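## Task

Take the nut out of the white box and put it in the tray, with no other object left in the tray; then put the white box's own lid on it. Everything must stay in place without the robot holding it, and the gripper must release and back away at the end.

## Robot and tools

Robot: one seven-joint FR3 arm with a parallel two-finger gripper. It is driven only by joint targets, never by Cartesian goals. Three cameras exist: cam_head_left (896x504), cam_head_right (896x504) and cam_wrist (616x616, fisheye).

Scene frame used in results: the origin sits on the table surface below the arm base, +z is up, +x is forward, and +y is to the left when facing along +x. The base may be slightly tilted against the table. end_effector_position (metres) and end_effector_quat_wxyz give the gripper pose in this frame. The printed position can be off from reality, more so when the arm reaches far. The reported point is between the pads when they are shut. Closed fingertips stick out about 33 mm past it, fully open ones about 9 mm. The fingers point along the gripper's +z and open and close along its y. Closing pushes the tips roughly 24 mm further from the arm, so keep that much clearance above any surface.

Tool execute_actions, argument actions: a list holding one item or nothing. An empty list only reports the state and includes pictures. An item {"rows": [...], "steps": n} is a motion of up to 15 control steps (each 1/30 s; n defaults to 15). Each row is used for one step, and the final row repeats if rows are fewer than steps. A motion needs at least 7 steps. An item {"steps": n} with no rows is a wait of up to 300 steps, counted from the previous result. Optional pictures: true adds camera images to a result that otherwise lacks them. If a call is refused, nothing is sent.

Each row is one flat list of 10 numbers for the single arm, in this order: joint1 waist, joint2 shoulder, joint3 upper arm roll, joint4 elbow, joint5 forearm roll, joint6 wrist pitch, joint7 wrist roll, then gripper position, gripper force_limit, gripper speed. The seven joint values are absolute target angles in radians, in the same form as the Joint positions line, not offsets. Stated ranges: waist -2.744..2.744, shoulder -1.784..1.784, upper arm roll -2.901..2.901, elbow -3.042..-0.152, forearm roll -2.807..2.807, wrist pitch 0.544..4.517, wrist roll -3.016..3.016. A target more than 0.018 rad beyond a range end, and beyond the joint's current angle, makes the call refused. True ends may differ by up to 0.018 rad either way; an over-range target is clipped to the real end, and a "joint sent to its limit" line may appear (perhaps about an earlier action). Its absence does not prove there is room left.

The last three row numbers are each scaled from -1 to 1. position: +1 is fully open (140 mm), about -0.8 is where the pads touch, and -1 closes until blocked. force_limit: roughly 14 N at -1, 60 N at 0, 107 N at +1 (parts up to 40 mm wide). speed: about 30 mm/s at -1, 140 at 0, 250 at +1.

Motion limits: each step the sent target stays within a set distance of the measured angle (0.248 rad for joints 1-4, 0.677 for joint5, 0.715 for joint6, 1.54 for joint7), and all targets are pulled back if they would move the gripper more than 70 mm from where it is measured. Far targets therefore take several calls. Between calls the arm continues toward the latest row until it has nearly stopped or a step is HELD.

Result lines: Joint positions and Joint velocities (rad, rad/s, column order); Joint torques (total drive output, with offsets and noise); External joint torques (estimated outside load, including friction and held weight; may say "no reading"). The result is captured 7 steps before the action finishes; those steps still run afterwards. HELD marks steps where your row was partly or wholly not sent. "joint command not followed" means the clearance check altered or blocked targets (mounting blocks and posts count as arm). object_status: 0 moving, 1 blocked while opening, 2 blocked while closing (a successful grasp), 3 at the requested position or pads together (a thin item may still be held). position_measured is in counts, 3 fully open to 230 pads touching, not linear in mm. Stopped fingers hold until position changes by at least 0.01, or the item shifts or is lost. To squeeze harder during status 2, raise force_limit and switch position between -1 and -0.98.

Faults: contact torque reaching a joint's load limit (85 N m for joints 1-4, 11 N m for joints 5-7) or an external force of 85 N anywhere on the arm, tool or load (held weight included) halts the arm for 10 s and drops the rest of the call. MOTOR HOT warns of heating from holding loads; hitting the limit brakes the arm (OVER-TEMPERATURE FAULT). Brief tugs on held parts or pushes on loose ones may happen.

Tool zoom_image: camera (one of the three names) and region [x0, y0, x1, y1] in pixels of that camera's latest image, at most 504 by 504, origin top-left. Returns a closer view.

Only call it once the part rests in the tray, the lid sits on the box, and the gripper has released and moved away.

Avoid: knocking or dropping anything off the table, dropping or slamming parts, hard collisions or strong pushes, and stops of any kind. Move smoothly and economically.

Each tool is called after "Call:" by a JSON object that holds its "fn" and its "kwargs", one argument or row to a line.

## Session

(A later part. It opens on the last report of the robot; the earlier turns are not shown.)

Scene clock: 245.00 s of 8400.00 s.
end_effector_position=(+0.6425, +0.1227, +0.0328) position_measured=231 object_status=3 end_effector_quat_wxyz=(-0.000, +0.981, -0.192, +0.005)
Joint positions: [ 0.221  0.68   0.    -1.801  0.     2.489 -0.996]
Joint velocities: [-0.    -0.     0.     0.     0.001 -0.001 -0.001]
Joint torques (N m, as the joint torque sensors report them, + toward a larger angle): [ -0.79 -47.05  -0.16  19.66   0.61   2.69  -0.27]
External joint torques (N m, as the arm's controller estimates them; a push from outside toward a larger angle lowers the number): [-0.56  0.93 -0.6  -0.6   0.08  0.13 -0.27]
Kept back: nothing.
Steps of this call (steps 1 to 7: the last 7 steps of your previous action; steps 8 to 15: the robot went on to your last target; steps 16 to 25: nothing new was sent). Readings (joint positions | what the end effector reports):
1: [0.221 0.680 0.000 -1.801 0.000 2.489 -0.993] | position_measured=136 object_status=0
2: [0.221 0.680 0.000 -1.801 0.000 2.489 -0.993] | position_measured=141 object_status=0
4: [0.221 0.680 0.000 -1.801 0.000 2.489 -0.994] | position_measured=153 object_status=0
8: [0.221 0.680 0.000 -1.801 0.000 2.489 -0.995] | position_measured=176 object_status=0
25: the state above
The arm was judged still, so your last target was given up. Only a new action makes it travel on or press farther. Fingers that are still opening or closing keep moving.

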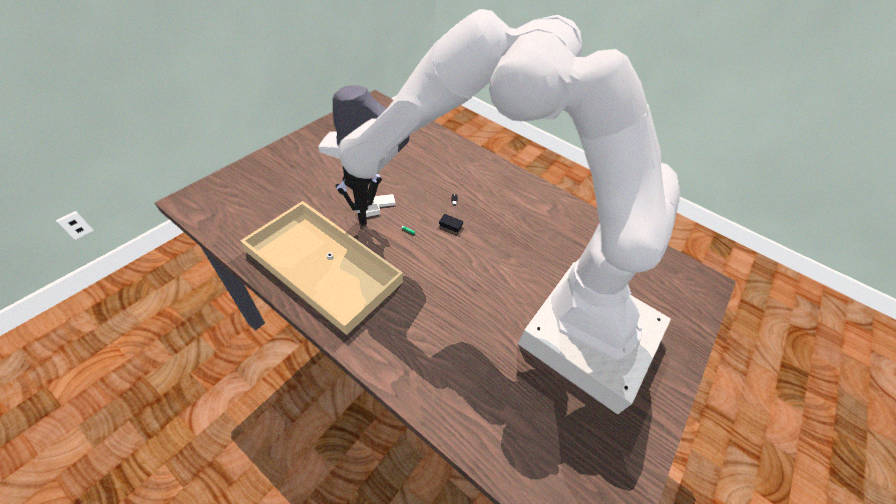

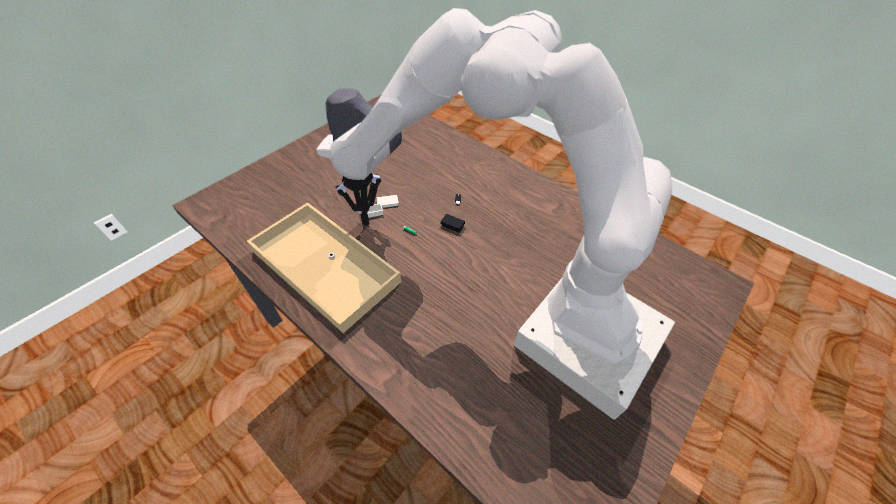

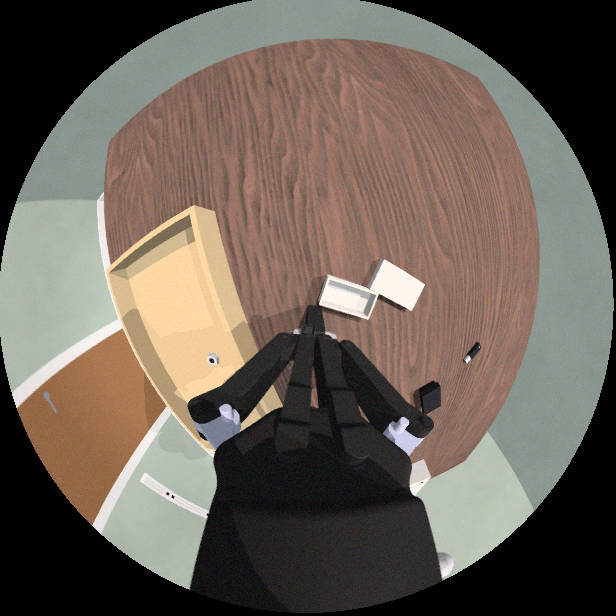

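Call:
{"fn": "execute_actions", "kwargs": {
  "actions": [
    {"rows":[[0.221,0.65,0,-1.80,0,2.47,-1,-1,-0.6,0],[0.221,0.63,0,-1.79,0,2.45,-1,-1,-0.6,0],[0.221,0.62,0,-1.78,0,2.43,-1,-1,-0.6,0],[0.221,0.62,0,-1.76,0,2.41,-1,-1,-0.6,0],[0.221,0.63,0,-1.74,0,2.39,-1,-1,-0.6,0],[0.221,0.635,0,-1.72,0,2.38,-1,-1,-0.6,0],[0.221,0.635,0,-1.72,0,2.38,-1,-1,-0.6,0],[0.16,0.635,0,-1.72,0,2.38,0.83,0.3,-0.6,0]],"steps":15}
  ],
  "pictures": false
}}

Call:
{"fn": "execute_actions", "kwargs": {
  "actions": [
    {"steps":55}
  ],
  "pictures": true
}}

Scene clock: 246.20 s of 8400.00 s.
end_effector_position=(+0.6748, +0.1283, +0.0869) position_measured=231 object_status=0 end_effector_quat_wxyz=(-0.012, +0.967, -0.255, +0.026)
Joint positions: [ 0.215  0.631  0.006 -1.734 -0.     2.421 -0.869]
Joint velocities: [-0.289 -0.075  0.156  0.241  0.    -0.196  4.675]
Joint torques (N m, as the joint torque sensors report them, + toward a larger angle): [-15.1  -41.13 -10.86  16.68   0.72   1.37   0.98]
External joint torques (N m, as the arm's controller estimates them; a push from outside toward a larger angle lowers the number): [ 1.08 -0.82  1.33  0.32 -0.06 -0.41  0.74]
Steps of this call (steps 1 to 28: nothing new was sent; steps 29 to 36: the first 8 steps of this action). Readings (joint positions | what the end effector reports):
29: [0.221 0.677 0.000 -1.802 0.000 2.486 -0.997] | position_measured=231 object_status=3
30: [0.221 0.670 0.000 -1.803 0.000 2.479 -0.997] | position_measured=231 object_status=3
32: [0.221 0.649 0.000 -1.791 0.000 2.459 -0.997] | position_measured=231 object_status=3
36: the state above

Scene clock: 248.03 s of 8400.00 s.
end_effector_position=(+0.6751, +0.0839, +0.0862) position_measured=91 object_status=3 end_effector_quat_wxyz=(+0.013, -0.422, +0.906, -0.006)
Joint positions: [ 0.158  0.634 -0.001 -1.721 -0.     2.382  0.823]
Joint velocities: [-0.    -0.001  0.001  0.    -0.     0.     0.013]
Joint torques (N m, as the joint torque sensors report them, + toward a larger angle): [  2.03 -46.58   0.15  20.8    0.73   2.29   0.24]
External joint torques (N m, as the arm's controller estimates them; a push from outside toward a larger angle lowers the number): [ 2.24  1.84 -0.22 -0.93  0.17 -0.24  0.24]
Kept back: nothing.
Steps of this call (steps 1 to 7: the last 7 steps of your previous action; steps 8 to 55: the robot went on to your last target). Readings (joint positions | what the end effector reports):
1: [0.204 0.629 0.008 -1.728 -0.000 2.415 -0.712] | position_measured=231 object_status=0
2: [0.193 0.629 0.007 -1.724 -0.000 2.410 -0.556] | position_measured=218 object_status=0
4: [0.173 0.629 0.002 -1.721 -0.000 2.402 -0.284] | position_measured=203 object_status=0
8: [0.157 0.633 -0.004 -1.721 -0.000 2.391 0.110] | position_measured=173 object_status=0
55: the state above

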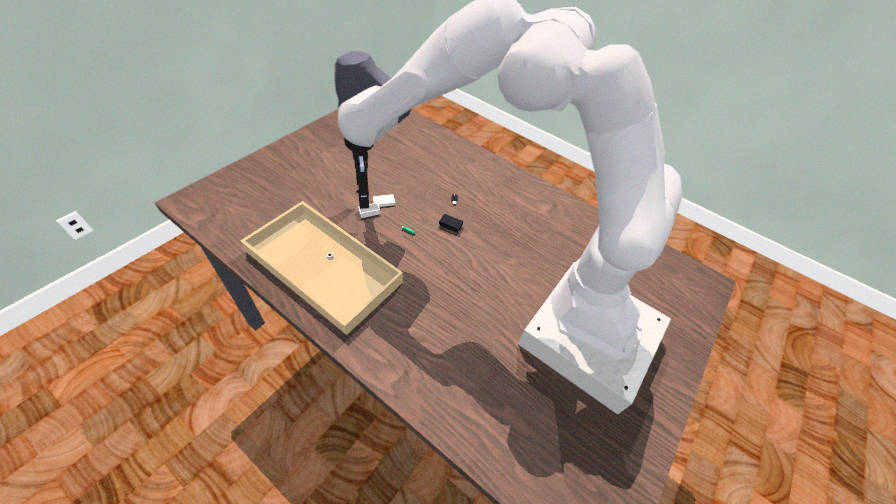

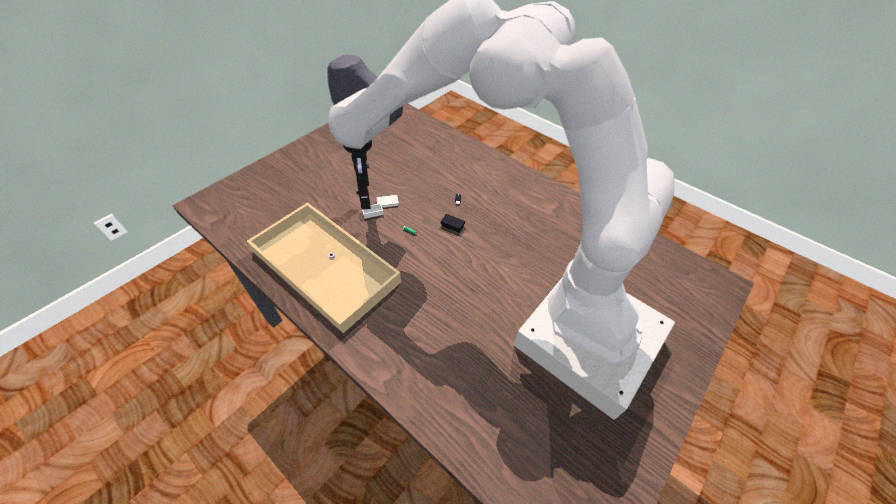

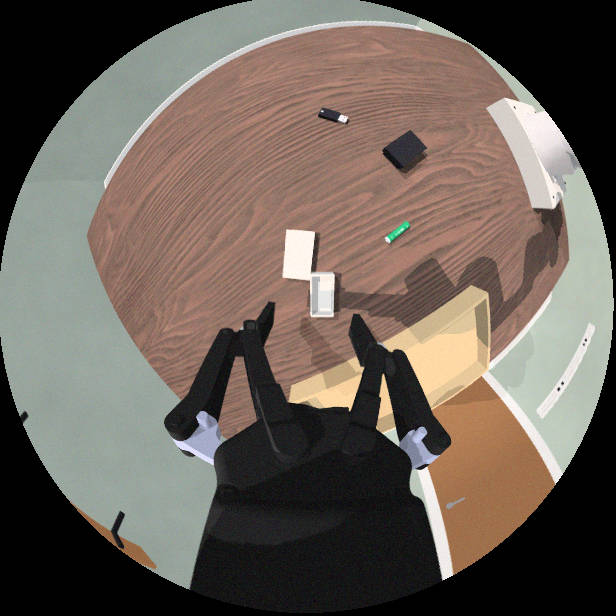

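Call:
{"fn": "execute_actions", "kwargs": {
  "actions": [
    {"rows":[[0.135,0.64,0,-1.76,0,2.42,0.83,0.3,-0.6,0],[0.135,0.65,0,-1.76,0,2.43,0.83,0.3,-0.6,0],[0.135,0.67,0,-1.76,0,2.44,0.83,0.3,-0.6,0]],"steps":15}
  ],
  "pictures": false
}}

Call:
{"fn": "execute_actions", "kwargs": {
  "actions": [
    {"steps":25}
  ],
  "pictures": true
}}

Scene clock: 248.90 s of 8400.00 s.
end_effector_position=(+0.6567, +0.0676, +0.0496) position_measured=91 object_status=3 end_effector_quat_wxyz=(-0.003, -0.411, +0.912, -0.001)
Joint positions: [ 0.136  0.671 -0.001 -1.759 -0.     2.423  0.826]
Joint velocities: [-0.019  0.074 -0.002 -0.042  0.     0.064  0.001]
Joint torques (N m, as the joint torque sensors report them, + toward a larger angle): [  0.75 -50.29   0.53  21.28   0.71   3.48   0.11]
External joint torques (N m, as the arm's controller estimates them; a push from outside toward a larger angle lowers the number): [-0.75  3.41 -1.24 -2.53  0.17  0.55  0.11]
Steps of this call (steps 1 to 18: the robot went on to your last target; steps 19 to 26: the first 8 steps of this action). Readings (joint positions | what the end effector reports):
19: [0.155 0.632 0.001 -1.728 -0.000 2.389 0.826] | position_measured=91 object_status=3
20: [0.152 0.633 0.002 -1.736 -0.000 2.396 0.826] | position_measured=91 object_status=3
22: [0.144 0.647 0.001 -1.746 -0.000 2.410 0.826] | position_measured=91 object_status=3
26: the state above

Scene clock: 249.73 s of 8400.00 s.
end_effector_position=(+0.6603, +0.0678, +0.0500) position_measured=91 object_status=3 end_effector_quat_wxyz=(+0.003, -0.411, +0.912, -0.003)
Joint positions: [ 0.136  0.671 -0.001 -1.76  -0.     2.437  0.827]
Joint velocities: [-0.    -0.    -0.    -0.     0.     0.001 -0.   ]
Joint torques (N m, as the joint torque sensors report them, + toward a larger angle): [ -0.36 -48.5    0.47  19.71   0.65   2.94   0.09]
External joint torques (N m, as the arm's controller estimates them; a push from outside toward a larger angle lowers the number): [-0.15 -0.16  0.07 -1.06  0.13  0.47  0.09]
Kept back: nothing.
Steps of this call (steps 1 to 7: the last 7 steps of your previous action; steps 8 to 25: the robot went on to your last target). Readings (joint positions | what the end effector reports):
1: [0.136 0.672 -0.001 -1.760 -0.000 2.425 0.826] | position_measured=91 object_status=3
2: [0.136 0.673 -0.001 -1.760 -0.000 2.427 0.827] | position_measured=91 object_status=3
4: [0.136 0.672 -0.001 -1.760 -0.000 2.431 0.827] | position_measured=91 object_status=3
8: [0.136 0.672 -0.001 -1.760 -0.000 2.434 0.827] | position_measured=91 object_status=3
25: the state above

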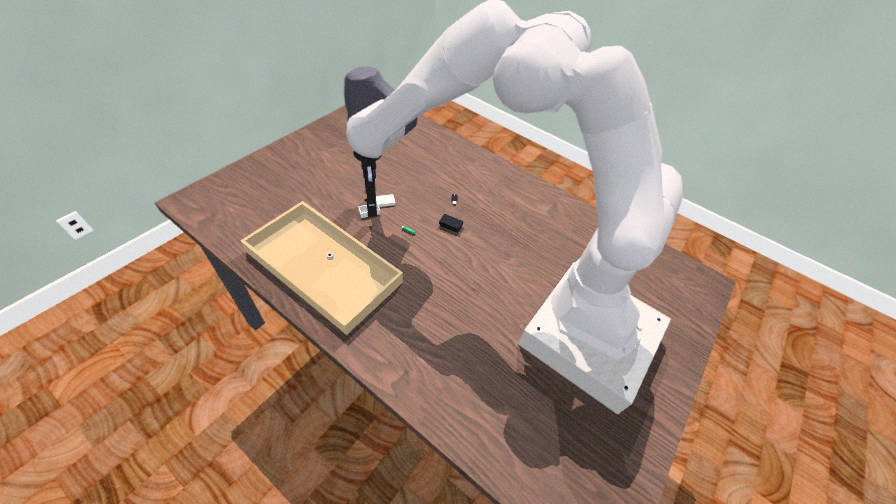

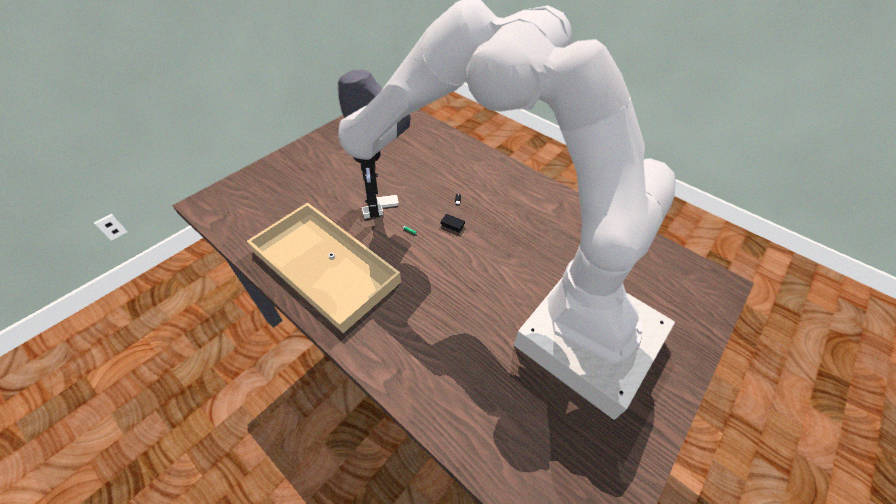

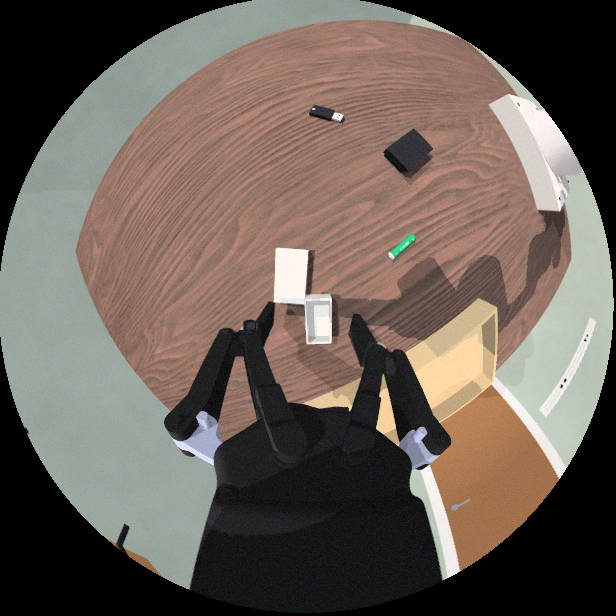

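Call:
{"fn": "execute_actions", "kwargs": {
  "actions": [
    {"rows":[[0.144,0.671,0,-1.765,0,2.44,0.83,-0.2,-0.6,0]],"steps":15}
  ],
  "pictures": false
}}

Call:
{"fn": "execute_actions", "kwargs": {
  "actions": [
    {"rows":[[0.144,0.68,0,-1.765,0,2.445,0.83,-0.2,-0.6,0],[0.144,0.69,0,-1.765,0,2.455,0.83,-0.2,-0.6,0],[0.144,0.697,0,-1.765,0,2.46,0.83,-0.2,-0.6,0]],"steps":15}
  ],
  "pictures": false
}}

Call:
{"fn": "execute_actions", "kwargs": {
  "actions": [
    {"steps":20}
  ],
  "pictures": true
}}

Scene clock: 250.63 s of 8400.00 s.
end_effector_position=(+0.6588, +0.0715, +0.0491) position_measured=142 object_status=0 end_effector_quat_wxyz=(+0.002, -0.414, +0.910, -0.002)
Joint positions: [ 0.142  0.671 -0.001 -1.763 -0.     2.438  0.827]
Joint velocities: [ 0.004  0.001 -0.001 -0.001 -0.     0.001  0.001]
Joint torques (N m, as the joint torque sensors report them, + toward a larger angle): [  1.36 -47.39   0.36  17.82   0.61   2.64   0.05]
External joint torques (N m, as the arm's controller estimates them; a push from outside toward a larger angle lowers the number): [ 1.99  0.72  0.34 -2.83  0.08  0.18  0.05]
Steps of this call (steps 1 to 15: the robot went on to your last target; steps 16 to 19: nothing new was sent; steps 20 to 27: the first 8 steps of this action). Readings (joint positions | what the end effector reports):
20: [0.136 0.671 -0.001 -1.761 -0.000 2.438 0.827] | position_measured=91 object_status=0
21: [0.137 0.671 -0.001 -1.761 -0.000 2.438 0.827] | position_measured=96 object_status=0
23: [0.140 0.671 -0.001 -1.762 -0.000 2.438 0.827] | position_measured=112 object_status=0
27: the state above

Scene clock: 251.13 s of 8400.00 s.
end_effector_position=(+0.6578, +0.0714, +0.0390) position_measured=154 object_status=3 end_effector_quat_wxyz=(+0.001, -0.413, +0.911, -0.002)
Joint positions: [ 0.142  0.689 -0.001 -1.762 -0.     2.455  0.827]
Joint velocities: [ 0.001  0.031  0.001 -0.     0.002  0.031 -0.001]
Joint torques (N m, as the joint torque sensors report them, + toward a larger angle): [  1.91 -44.32   0.16  17.65   0.64   2.57   0.02]
External joint torques (N m, as the arm's controller estimates them; a push from outside toward a larger angle lowers the number): [ 1.96  1.59 -0.36 -0.99  0.15  0.4   0.02]
Steps of this call (steps 1 to 7: the last 7 steps of your previous action; steps 8 to 15: the first 8 steps of this action). Readings (joint positions | what the end effector reports):
8: [0.142 0.672 -0.001 -1.763 -0.000 2.439 0.827] | position_measured=154 object_status=3
9: [0.142 0.674 -0.001 -1.763 -0.000 2.441 0.827] | position_measured=154 object_status=3
11: [0.142 0.684 -0.001 -1.763 -0.000 2.447 0.827] | position_measured=154 object_status=3
15: the state above

Scene clock: 251.80 s of 8400.00 s.
end_effector_position=(+0.6582, +0.0718, +0.0388) position_measured=154 object_status=3 end_effector_quat_wxyz=(+0.002, -0.413, +0.911, -0.002)
Joint positions: [ 0.142  0.69  -0.    -1.762 -0.     2.457  0.828]
Joint velocities: [-0.001 -0.001  0.001  0.001 -0.001  0.001 -0.001]
Joint torques (N m, as the joint torque sensors report them, + toward a larger angle): [  1.59 -43.75   0.93  18.31   0.67   3.05   0.11]
External joint torques (N m, as the arm's controller estimates them; a push from outside toward a larger angle lowers the number): [ 1.88  4.7   0.57 -2.22  0.16  0.58  0.11]
Kept back: nothing.
Steps of this call (steps 1 to 7: the last 7 steps of your previous action; steps 8 to 15: the robot went on to your last target; steps 16 to 20: nothing new was sent). Readings (joint positions | what the end effector reports):
1: [0.142 0.690 -0.001 -1.762 -0.000 2.456 0.827] | position_measured=154 object_status=3
2: [0.142 0.690 -0.001 -1.762 -0.000 2.456 0.827] | position_measured=154 object_status=3
4: [0.142 0.690 -0.001 -1.762 -0.000 2.456 0.827] | position_measured=154 object_status=3
8: [0.142 0.690 -0.001 -1.762 -0.000 2.456 0.828] | position_measured=154 object_status=3
20: the state above
The arm was judged still, so your last target was given up. Only a new action makes it travel on or press farther. Fingers that are still opening or closing keep moving.

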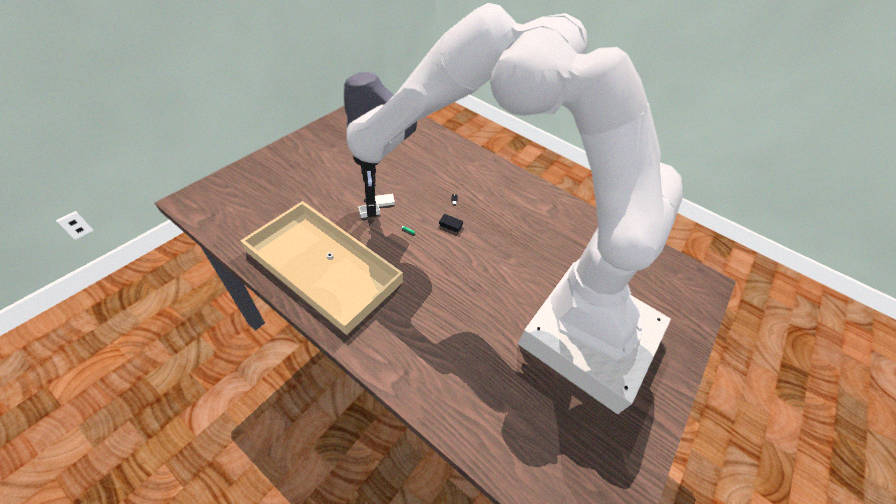

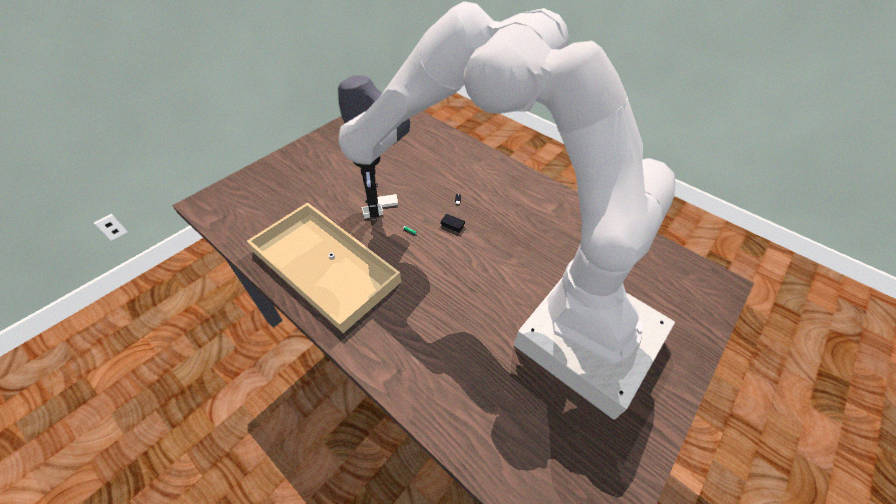

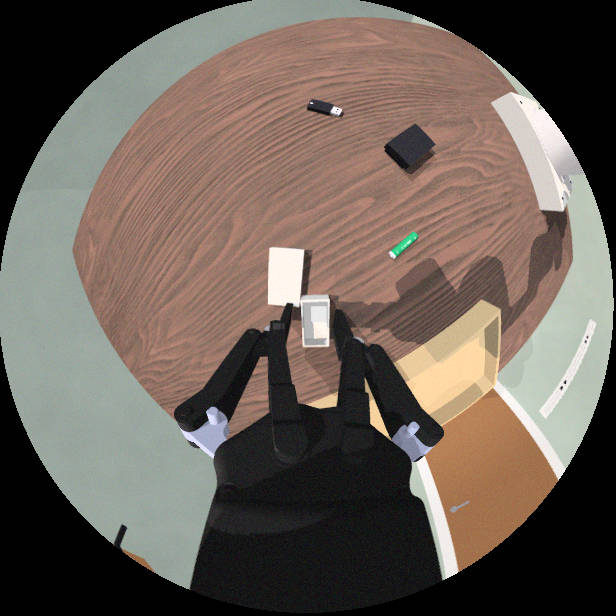

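Call:
{"fn": "execute_actions", "kwargs": {
  "actions": [
    {"rows":[[0.144,0.686,0,-1.762,0,2.457,0.83,-1,-0.5,-0.3]],"steps":15}
  ],
  "pictures": false
}}

Call:
{"fn": "execute_actions", "kwargs": {
  "actions": [
    {"steps":20}
  ],
  "pictures": true
}}

Scene clock: 252.23 s of 8400.00 s.
end_effector_position=(+0.6596, +0.0719, +0.0412) position_measured=185 object_status=0 end_effector_quat_wxyz=(+0.004, -0.413, +0.911, -0.003)
Joint positions: [ 0.142  0.686 -0.001 -1.762 -0.     2.457  0.828]
Joint velocities: [-0.    -0.001  0.001 -0.     0.     0.    -0.   ]
Joint torques (N m, as the joint torque sensors report them, + toward a larger angle): [  1.38 -47.54   0.55  19.31   0.62   2.55  -0.06]
External joint torques (N m, as the arm's controller estimates them; a push from outside toward a larger angle lowers the number): [ 1.46  0.89  0.02 -1.26  0.11  0.07 -0.06]
Steps of this call (steps 1 to 5: nothing new was sent; steps 6 to 13: the first 8 steps of this action). Readings (joint positions | what the end effector reports):
6: [0.142 0.689 -0.001 -1.762 -0.000 2.457 0.828] | position_measured=154 object_status=0
7: [0.142 0.688 -0.001 -1.762 -0.000 2.457 0.828] | position_measured=158 object_status=0
9: [0.142 0.687 -0.001 -1.762 -0.000 2.457 0.828] | position_measured=170 object_status=0
13: the state above

Scene clock: 252.90 s of 8400.00 s.
end_effector_position=(+0.6596, +0.0719, +0.0412) position_measured=186 object_status=2 end_effector_quat_wxyz=(+0.004, -0.413, +0.911, -0.003)
Joint positions: [ 0.142  0.686 -0.001 -1.762 -0.     2.457  0.828]
Joint velocities: [-0.    -0.    -0.     0.001 -0.     0.     0.001]
Joint torques (N m, as the joint torque sensors report them, + toward a larger angle): [  1.98 -47.94   0.55  19.71   0.66   2.53   0.12]
External joint torques (N m, as the arm's controller estimates them; a push from outside toward a larger angle lowers the number): [ 2.05  0.48  0.02 -0.86  0.15  0.04  0.12]
Kept back: nothing.
Steps of this call (steps 1 to 7: the last 7 steps of your previous action; steps 8 to 15: the robot went on to your last target; steps 16 to 20: nothing new was sent). Readings (joint positions | what the end effector reports):
1: [0.142 0.686 -0.001 -1.762 -0.000 2.457 0.828] | position_measured=185 object_status=0
2: [0.142 0.686 -0.001 -1.762 -0.000 2.457 0.828] | position_measured=185 object_status=0
4: [0.142 0.686 -0.001 -1.762 -0.000 2.457 0.828] | position_measured=186 object_status=0
8: [0.142 0.686 -0.001 -1.762 -0.000 2.457 0.828] | position_measured=186 object_status=2
20: the state above
The arm was judged still, so your last target was given up. Only a new action makes it travel on or press farther. Fingers that are still opening or closing keep moving.

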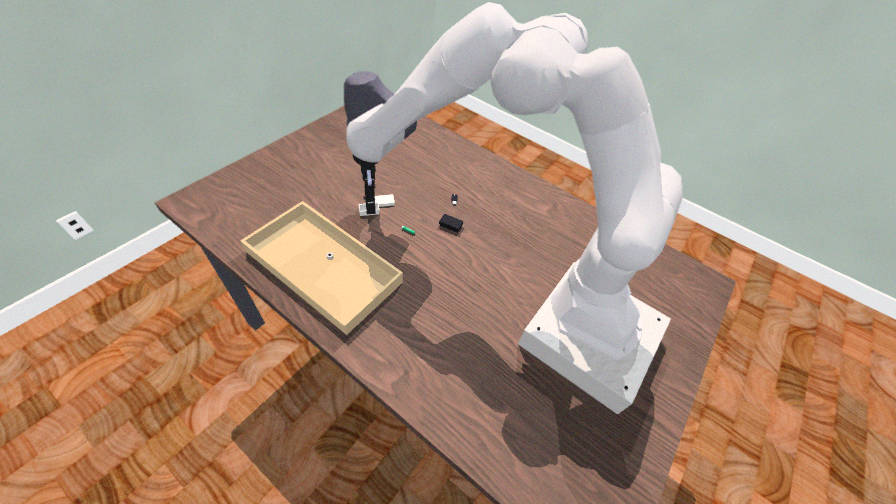

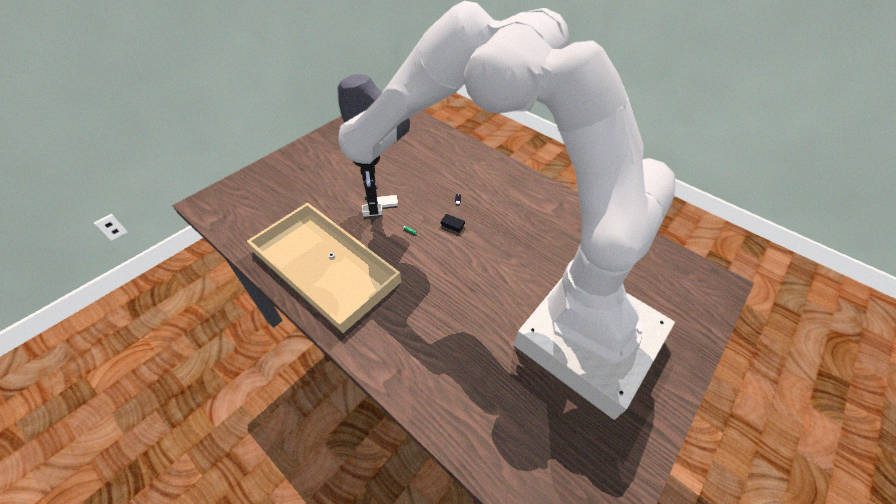

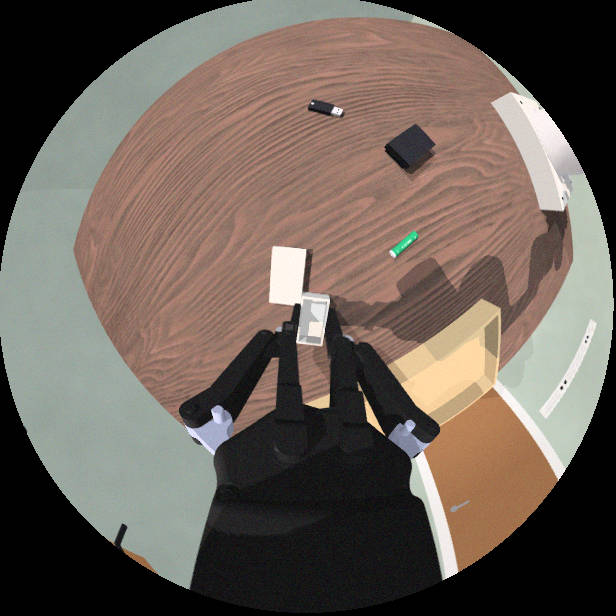

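Call:
{"fn": "execute_actions", "kwargs": {
  "actions": [
    {"rows":[[0.144,0.67,0,-1.765,0,2.45,0.83,-1,-0.5,0],[0.15,0.655,0,-1.77,0,2.45,0.8,-1,-0.5,0],[0.165,0.645,0,-1.78,0,2.455,0.75,-1,-0.5,0],[0.18,0.645,0,-1.79,0,2.46,0.7,-1,-0.5,0],[0.195,0.645,0,-1.80,0,2.465,0.65,-1,-0.5,0],[0.21,0.645,0,-1.80,0,2.465,0.6,-1,-0.5,0],[0.22,0.645,0,-1.80,0,2.465,0.57,-1,-0.5,0]],"steps":15}
  ],
  "pictures": false
}}

Call:
{"fn": "execute_actions", "kwargs": {
  "actions": [
    {"steps":25}
  ],
  "pictures": false
}}

Call:
{"fn": "execute_actions", "kwargs": {
  "actions": [
    {"rows":[[0.22,0.655,0,-1.80,0,2.475,0.57,-1,-0.5,0],[0.22,0.662,0,-1.80,0,2.48,0.57,-1,-0.5,0],[0.22,0.667,0,-1.80,0,2.48,0.57,-1,-0.5,0]],"steps":15}
  ],
  "pictures": false
}}

Call:
{"fn": "execute_actions", "kwargs": {
  "actions": [
    {"steps":25}
  ],
  "pictures": true
}}

Call:
{"fn": "zoom_image", "kwargs": {
  "camera": "cam_head_left",
  "region": [320,170,410,250]
}}

Scene clock: 254.53 s of 8400.00 s.
end_effector_position=(+0.6550, +0.1043, +0.0568) position_measured=186 object_status=2 end_effector_quat_wxyz=(+0.011, -0.477, +0.879, -0.007)
Joint positions: [ 0.195  0.645 -0.004 -1.791 -0.     2.46   0.736]
Joint velocities: [ 0.34  -0.024  0.07  -0.067 -0.     0.02  -0.537]
Joint torques (N m, as the joint torque sensors report them, + toward a larger angle): [ -0.62 -45.71  -1.31  16.97   0.75   2.72  -0.41]
External joint torques (N m, as the arm's controller estimates them; a push from outside toward a larger angle lowers the number): [ 2.42 -0.25  0.46 -2.7   0.22  0.37 -0.42]
Steps of this call (steps 1 to 41: nothing new was sent; steps 42 to 49: the first 8 steps of this action). Readings (joint positions | what the end effector reports):
42: [0.142 0.685 -0.001 -1.763 -0.000 2.456 0.828] | position_measured=186 object_status=2
43: [0.143 0.680 -0.001 -1.766 -0.000 2.455 0.826] | position_measured=186 object_status=2
45: [0.151 0.663 -0.004 -1.775 -0.000 2.455 0.809] | position_measured=186 object_status=2
49: the state above

Scene clock: 255.37 s of 8400.00 s.
end_effector_position=(+0.6482, +0.1250, +0.0543) position_measured=186 object_status=2 end_effector_quat_wxyz=(+0.009, -0.555, +0.832, -0.005)
Joint positions: [ 0.222  0.645  0.001 -1.798 -0.     2.462  0.584]
Joint velocities: [-0.    -0.001  0.     0.001 -0.001  0.001 -0.034]
Joint torques (N m, as the joint torque sensors report them, + toward a larger angle): [ -0.85 -46.55  -0.65  17.82   0.67   3.    -0.18]
External joint torques (N m, as the arm's controller estimates them; a push from outside toward a larger angle lowers the number): [-0.51  1.1  -0.95 -2.88  0.15  0.47 -0.18]
Kept back: nothing.
Steps of this call (steps 1 to 7: the last 7 steps of your previous action; steps 8 to 25: the robot went on to your last target). Readings (joint positions | what the end effector reports):
1: [0.205 0.645 -0.001 -1.793 -0.000 2.461 0.719] | position_measured=186 object_status=2
2: [0.213 0.645 0.001 -1.795 -0.000 2.461 0.704] | position_measured=186 object_status=2
4: [0.222 0.645 0.004 -1.797 -0.000 2.461 0.678] | position_measured=186 object_status=2
8: [0.223 0.645 0.003 -1.798 -0.000 2.462 0.641] | position_measured=186 object_status=2
25: the state above

Scene clock: 255.63 s of 8400.00 s.
end_effector_position=(+0.6436, +0.1240, +0.0410) position_measured=186 object_status=2 end_effector_quat_wxyz=(+0.004, -0.558, +0.830, -0.003)
Joint positions: [ 0.222  0.666  0.001 -1.799 -0.     2.474  0.578]
Joint velocities: [-0.002  0.012 -0.003  0.     0.     0.037 -0.015]
Joint torques (N m, as the joint torque sensors report them, + toward a larger angle): [ -0.11 -47.37  -1.21  18.31   0.56   2.73  -0.1 ]
External joint torques (N m, as the arm's controller estimates them; a push from outside toward a larger angle lowers the number): [ 0.47  3.59 -1.51 -4.    0.03  0.31 -0.09]
Steps of this call (steps 1 to 8: the first 8 steps of this action). Readings (joint positions | what the end effector reports):
1: [0.222 0.646 0.001 -1.798 -0.000 2.464 0.583] | position_measured=186 object_status=2
2: [0.222 0.648 0.001 -1.798 -0.000 2.467 0.582] | position_measured=186 object_status=2
4: [0.222 0.656 0.001 -1.798 -0.000 2.471 0.580] | position_measured=186 object_status=2
8: the state above

Scene clock: 256.47 s of 8400.00 s.
end_effector_position=(+0.6448, +0.1242, +0.0414) position_measured=186 object_status=2 end_effector_quat_wxyz=(+0.006, -0.559, +0.829, -0.004)
Joint positions: [ 0.222  0.666  0.001 -1.799 -0.     2.477  0.574]
Joint velocities: [ 0.001  0.     0.001  0.002 -0.     0.001 -0.   ]
Joint torques (N m, as the joint torque sensors report them, + toward a larger angle): [ -0.62 -46.25  -0.93  18.53   0.65   2.93  -0.26]
External joint torques (N m, as the arm's controller estimates them; a push from outside toward a larger angle lowers the number): [-0.53  1.55 -1.45 -1.86  0.15  0.42 -0.26]
Kept back: nothing.
Steps of this call (steps 1 to 7: the last 7 steps of your previous action; steps 8 to 15: the robot went on to your last target; steps 16 to 25: nothing new was sent). Readings (joint positions | what the end effector reports):
1: [0.222 0.666 0.001 -1.799 -0.000 2.475 0.577] | position_measured=186 object_status=2
2: [0.222 0.666 0.001 -1.799 -0.000 2.475 0.577] | position_measured=186 object_status=2
4: [0.222 0.666 0.001 -1.799 -0.000 2.476 0.576] | position_measured=186 object_status=2
8: [0.222 0.666 0.001 -1.799 -0.000 2.477 0.575] | position_measured=186 object_status=2
25: the state above
The arm was judged still, so your last target was given up. Only a new action makes it travel on or press farther. Fingers that are still opening or closing keep moving.

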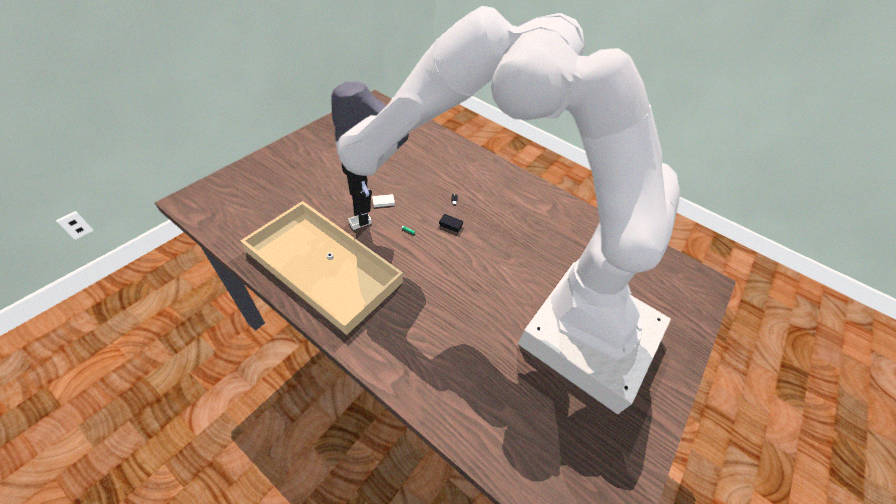

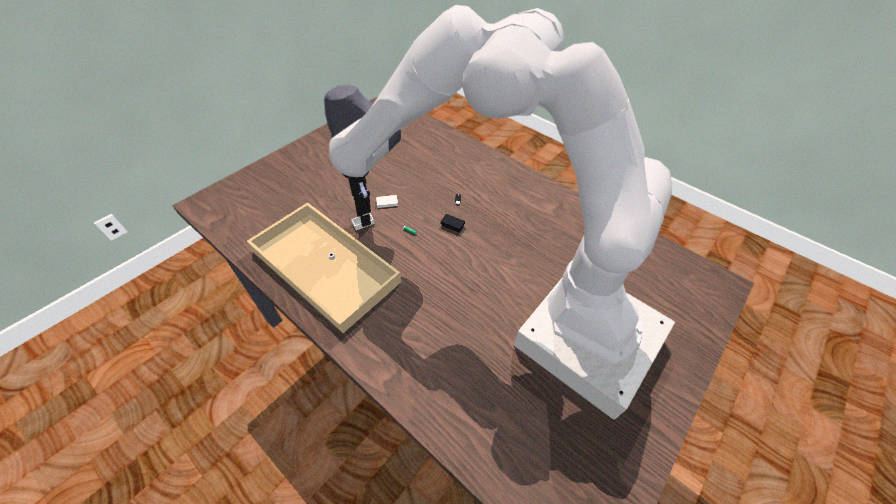

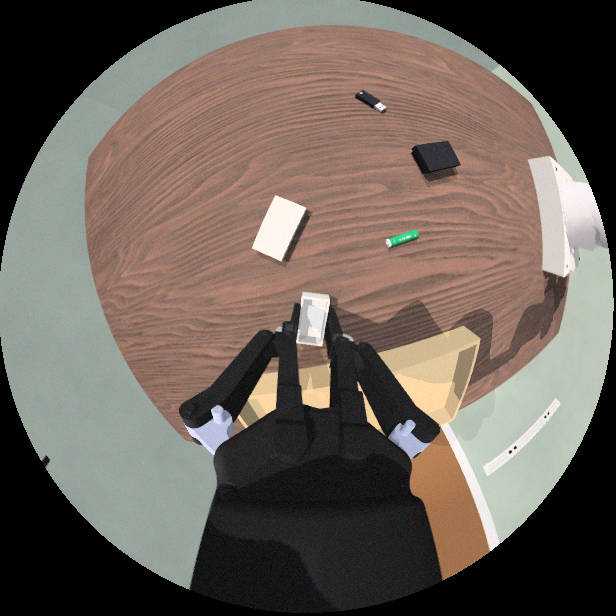

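Region (320, 170, 410, 250) of cam_head_left's 896x504 image, scaled by 5.600, with more detail than that image has.

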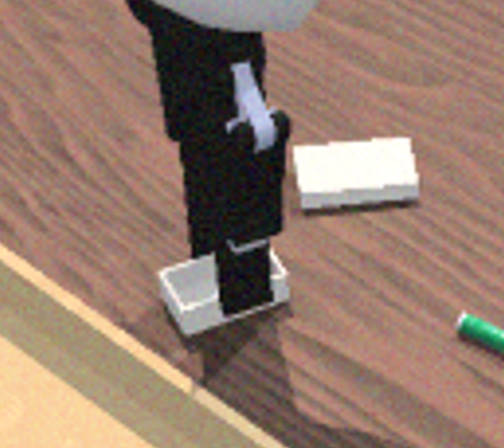

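Call:
{"fn": "execute_actions", "kwargs": {
  "actions": [
    {"rows":[[0.22,0.667,0,-1.80,0,2.48,0.57,0.3,-0.5,-0.3],[0.22,0.667,0,-1.80,0,2.48,0.57,0.3,-0.5,-0.3],[0.22,0.667,0,-1.80,0,2.48,0.57,0.3,-0.5,0],[0.22,0.667,0,-1.80,0,2.48,0.57,0.3,-0.5,0],[0.22,0.667,0,-1.80,0,2.48,0.57,0.3,-0.5,0],[0.22,0.667,0,-1.80,0,2.48,0.57,0.3,-0.5,0],[0.22,0.667,0,-1.80,0,2.48,0.57,0.3,-0.5,0],[0.22,0.667,0,-1.80,0,2.48,0.57,0.3,-0.5,0],[0.22,0.667,0,-1.80,0,2.48,0.57,0.3,-0.5,0],[0.22,0.65,0,-1.80,0,2.47,0.57,0.3,-0.5,0],[0.22,0.63,0,-1.80,0,2.45,0.57,0.3,-0.5,0],[0.22,0.62,0,-1.80,0,2.44,0.57,0.3,-0.5,0]],"steps":15}
  ],
  "pictures": false
}}

Call:
{"fn": "execute_actions", "kwargs": {
  "actions": [
    {"steps":12}
  ],
  "pictures": false
}}

Call:
{"fn": "execute_actions", "kwargs": {
  "actions": [
    {"rows":[[0.22,0.62,0,-1.80,0,2.44,-1.003,0.3,-0.5,0]],"steps":15}
  ],
  "pictures": false
}}

Call:
{"fn": "execute_actions", "kwargs": {
  "actions": [
    {"steps":50}
  ],
  "pictures": false
}}

Call:
{"fn": "execute_actions", "kwargs": {
  "actions": [
    {"rows":[[0.22,0.64,0,-1.80,0,2.46,-1.003,0.3,-0.5,0],[0.22,0.655,0,-1.80,0,2.475,-1.003,0.3,-0.5,0],[0.22,0.667,0,-1.80,0,2.485,-1.003,0.3,-0.5,0],[0.22,0.675,0,-1.80,0,2.488,-1.003,0.3,-0.5,0]],"steps":15}
  ],
  "pictures": false
}}

Call:
{"fn": "execute_actions", "kwargs": {
  "actions": [
    {"steps":25}
  ],
  "pictures": true
}}

Scene clock: 257.70 s of 8400.00 s.
end_effector_position=(+0.6449, +0.1242, +0.0415) position_measured=138 object_status=0 end_effector_quat_wxyz=(+0.006, -0.560, +0.829, -0.004)
Joint positions: [ 0.222  0.666  0.001 -1.799 -0.     2.478  0.573]
Joint velocities: [-0.001  0.001 -0.     0.001 -0.     0.002  0.001]
Joint torques (N m, as the joint torque sensors report them, + toward a larger angle): [ -0.39 -46.81  -0.38  19.44   0.67   2.86  -0.24]
External joint torques (N m, as the arm's controller estimates them; a push from outside toward a larger angle lowers the number): [-0.09  0.95 -0.73 -0.93  0.17  0.36 -0.24]
Steps of this call (steps 1 to 29: nothing new was sent; steps 30 to 37: the first 8 steps of this action). Readings (joint positions | what the end effector reports):
30: [0.222 0.666 0.001 -1.799 -0.000 2.478 0.573] | position_measured=186 object_status=0
31: [0.222 0.666 0.001 -1.799 -0.000 2.478 0.573] | position_measured=186 object_status=0
33: [0.222 0.666 0.001 -1.799 -0.000 2.478 0.573] | position_measured=169 object_status=0
37: the state above

Scene clock: 258.10 s of 8400.00 s.
end_effector_position=(+0.6524, +0.1257, +0.0702) position_measured=91 object_status=3 end_effector_quat_wxyz=(+0.014, -0.560, +0.829, -0.007)
Joint positions: [ 0.222  0.619  0.001 -1.799 -0.     2.449  0.573]
Joint velocities: [ 0.001  0.001 -0.001 -0.001 -0.    -0.037  0.001]
Joint torques (N m, as the joint torque sensors report them, + toward a larger angle): [ -1.09 -45.89  -0.94  19.32   0.67   2.19  -0.15]
External joint torques (N m, as the arm's controller estimates them; a push from outside toward a larger angle lowers the number): [-0.83  1.06 -1.28 -1.45  0.15 -0.32 -0.15]
Kept back: nothing.
Steps of this call (steps 1 to 7: the last 7 steps of your previous action; steps 8 to 12: the robot went on to your last target). Readings (joint positions | what the end effector reports):
1: [0.222 0.666 0.001 -1.799 -0.000 2.478 0.573] | position_measured=131 object_status=0
2: [0.222 0.665 0.001 -1.800 -0.000 2.477 0.573] | position_measured=123 object_status=0
4: [0.222 0.652 0.001 -1.802 -0.000 2.467 0.573] | position_measured=108 object_status=0
8: [0.222 0.623 0.001 -1.800 -0.000 2.454 0.573] | position_measured=91 object_status=0
12: the state above

Scene clock: 258.37 s of 8400.00 s.
end_effector_position=(+0.6509, +0.1254, +0.0697) position_measured=91 object_status=3 end_effector_quat_wxyz=(-0.008, +0.865, -0.502, +0.011)
Joint positions: [ 0.222  0.619  0.001 -1.799 -0.     2.444 -0.328]
Joint velocities: [ 0.    -0.001 -0.     0.    -0.001 -0.008 -2.224]
Joint torques (N m, as the joint torque sensors report them, + toward a larger angle): [ -0.46 -46.18  -0.69  18.83   0.6    2.25  -0.59]
External joint torques (N m, as the arm's controller estimates them; a push from outside toward a larger angle lowers the number): [-0.19  1.23 -1.05 -2.23  0.06 -0.35 -0.62]
Steps of this call (steps 1 to 8: the first 8 steps of this action). Readings (joint positions | what the end effector reports):
1: [0.222 0.619 0.001 -1.799 -0.000 2.447 0.446] | position_measured=91 object_status=3
2: [0.222 0.619 0.001 -1.799 -0.000 2.447 0.297] | position_measured=91 object_status=3
4: [0.222 0.619 0.001 -1.799 -0.000 2.445 0.041] | position_measured=91 object_status=3
8: the state above

Scene clock: 260.03 s of 8400.00 s.
end_effector_position=(+0.6505, +0.1253, +0.0696) position_measured=91 object_status=3 end_effector_quat_wxyz=(-0.004, +0.982, -0.191, +0.012)
Joint positions: [ 0.222  0.619  0.001 -1.799 -0.     2.442 -0.997]
Joint velocities: [-0.002  0.001  0.    -0.     0.     0.001 -0.011]
Joint torques (N m, as the joint torque sensors report them, + toward a larger angle): [ -0.69 -45.81  -0.19  19.09   0.57   2.24  -0.3 ]
External joint torques (N m, as the arm's controller estimates them; a push from outside toward a larger angle lowers the number): [-0.37  1.56 -0.54 -1.97  0.01 -0.36 -0.3 ]
Kept back: nothing.
Steps of this call (steps 1 to 7: the last 7 steps of your previous action; steps 8 to 50: the robot went on to your last target). Readings (joint positions | what the end effector reports):
1: [0.222 0.619 0.001 -1.799 -0.000 2.443 -0.398] | position_measured=91 object_status=3
2: [0.222 0.619 0.001 -1.799 -0.000 2.443 -0.460] | position_measured=91 object_status=3
4: [0.222 0.619 0.001 -1.799 -0.000 2.443 -0.567] | position_measured=91 object_status=3
8: [0.222 0.619 0.001 -1.799 -0.000 2.443 -0.720] | position_measured=91 object_status=3
50: the state above

Scene clock: 260.30 s of 8400.00 s.
end_effector_position=(+0.6398, +0.1231, +0.0352) position_measured=91 object_status=3 end_effector_quat_wxyz=(+0.001, +0.982, -0.190, +0.000)
Joint positions: [ 0.222  0.674  0.001 -1.801 -0.     2.473 -0.999]
Joint velocities: [-0.001  0.095  0.001 -0.021 -0.     0.052 -0.004]
Joint torques (N m, as the joint torque sensors report them, + toward a larger angle): [ -0.55 -50.28  -0.15  20.55   0.57   3.45  -0.18]
External joint torques (N m, as the arm's controller estimates them; a push from outside toward a larger angle lowers the number): [-0.41  2.97 -0.71 -2.65  0.01  0.43 -0.18]
Steps of this call (steps 1 to 8: the first 8 steps of this action). Readings (joint positions | what the end effector reports):
1: [0.222 0.620 0.001 -1.798 -0.000 2.445 -0.997] | position_measured=91 object_status=3
2: [0.222 0.626 0.001 -1.797 -0.000 2.450 -0.997] | position_measured=91 object_status=3
4: [0.222 0.645 0.001 -1.797 -0.000 2.462 -0.998] | position_measured=91 object_status=3
8: the state above

Scene clock: 261.13 s of 8400.00 s.
end_effector_position=(+0.6424, +0.1236, +0.0345) position_measured=91 object_status=3 end_effector_quat_wxyz=(-0.000, +0.982, -0.189, +0.005)
Joint positions: [ 0.222  0.677  0.001 -1.801 -0.     2.485 -1.   ]
Joint velocities: [-0.    -0.002  0.    -0.     0.002 -0.    -0.   ]
Joint torques (N m, as the joint torque sensors report them, + toward a larger angle): [ -0.41 -48.08  -0.63  19.61   0.59   3.02  -0.3 ]
External joint torques (N m, as the arm's controller estimates them; a push from outside toward a larger angle lowers the number): [-0.31  0.03 -1.18 -0.75  0.07  0.45 -0.3 ]
Kept back: nothing.
Steps of this call (steps 1 to 7: the last 7 steps of your previous action; steps 8 to 25: the robot went on to your last target). Readings (joint positions | what the end effector reports):
1: [0.222 0.676 0.001 -1.801 -0.000 2.475 -0.999] | position_measured=91 object_status=3
2: [0.222 0.677 0.001 -1.801 -0.000 2.477 -0.999] | position_measured=91 object_status=3
4: [0.222 0.677 0.001 -1.801 -0.000 2.480 -0.999] | position_measured=91 object_status=3
8: [0.222 0.677 0.001 -1.801 -0.000 2.483 -0.999] | position_measured=91 object_status=3
25: the state above

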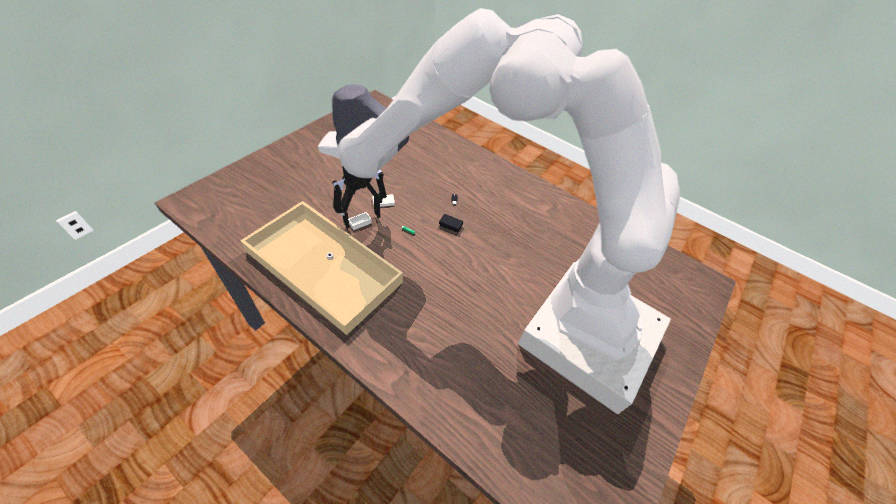

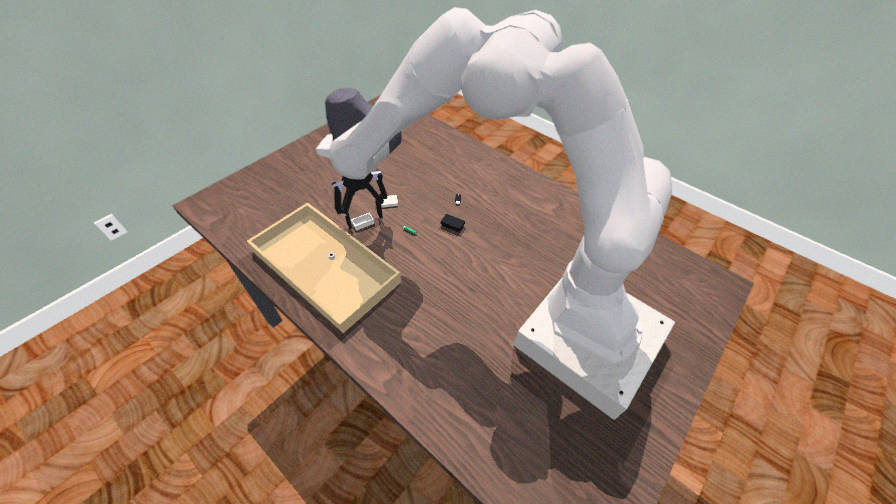

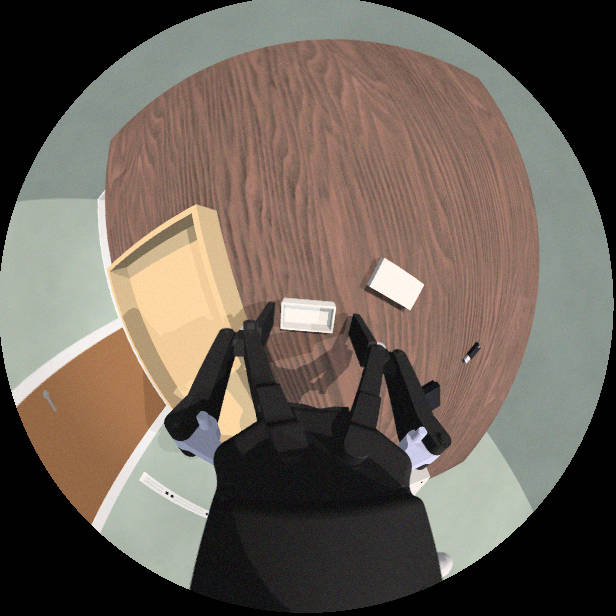

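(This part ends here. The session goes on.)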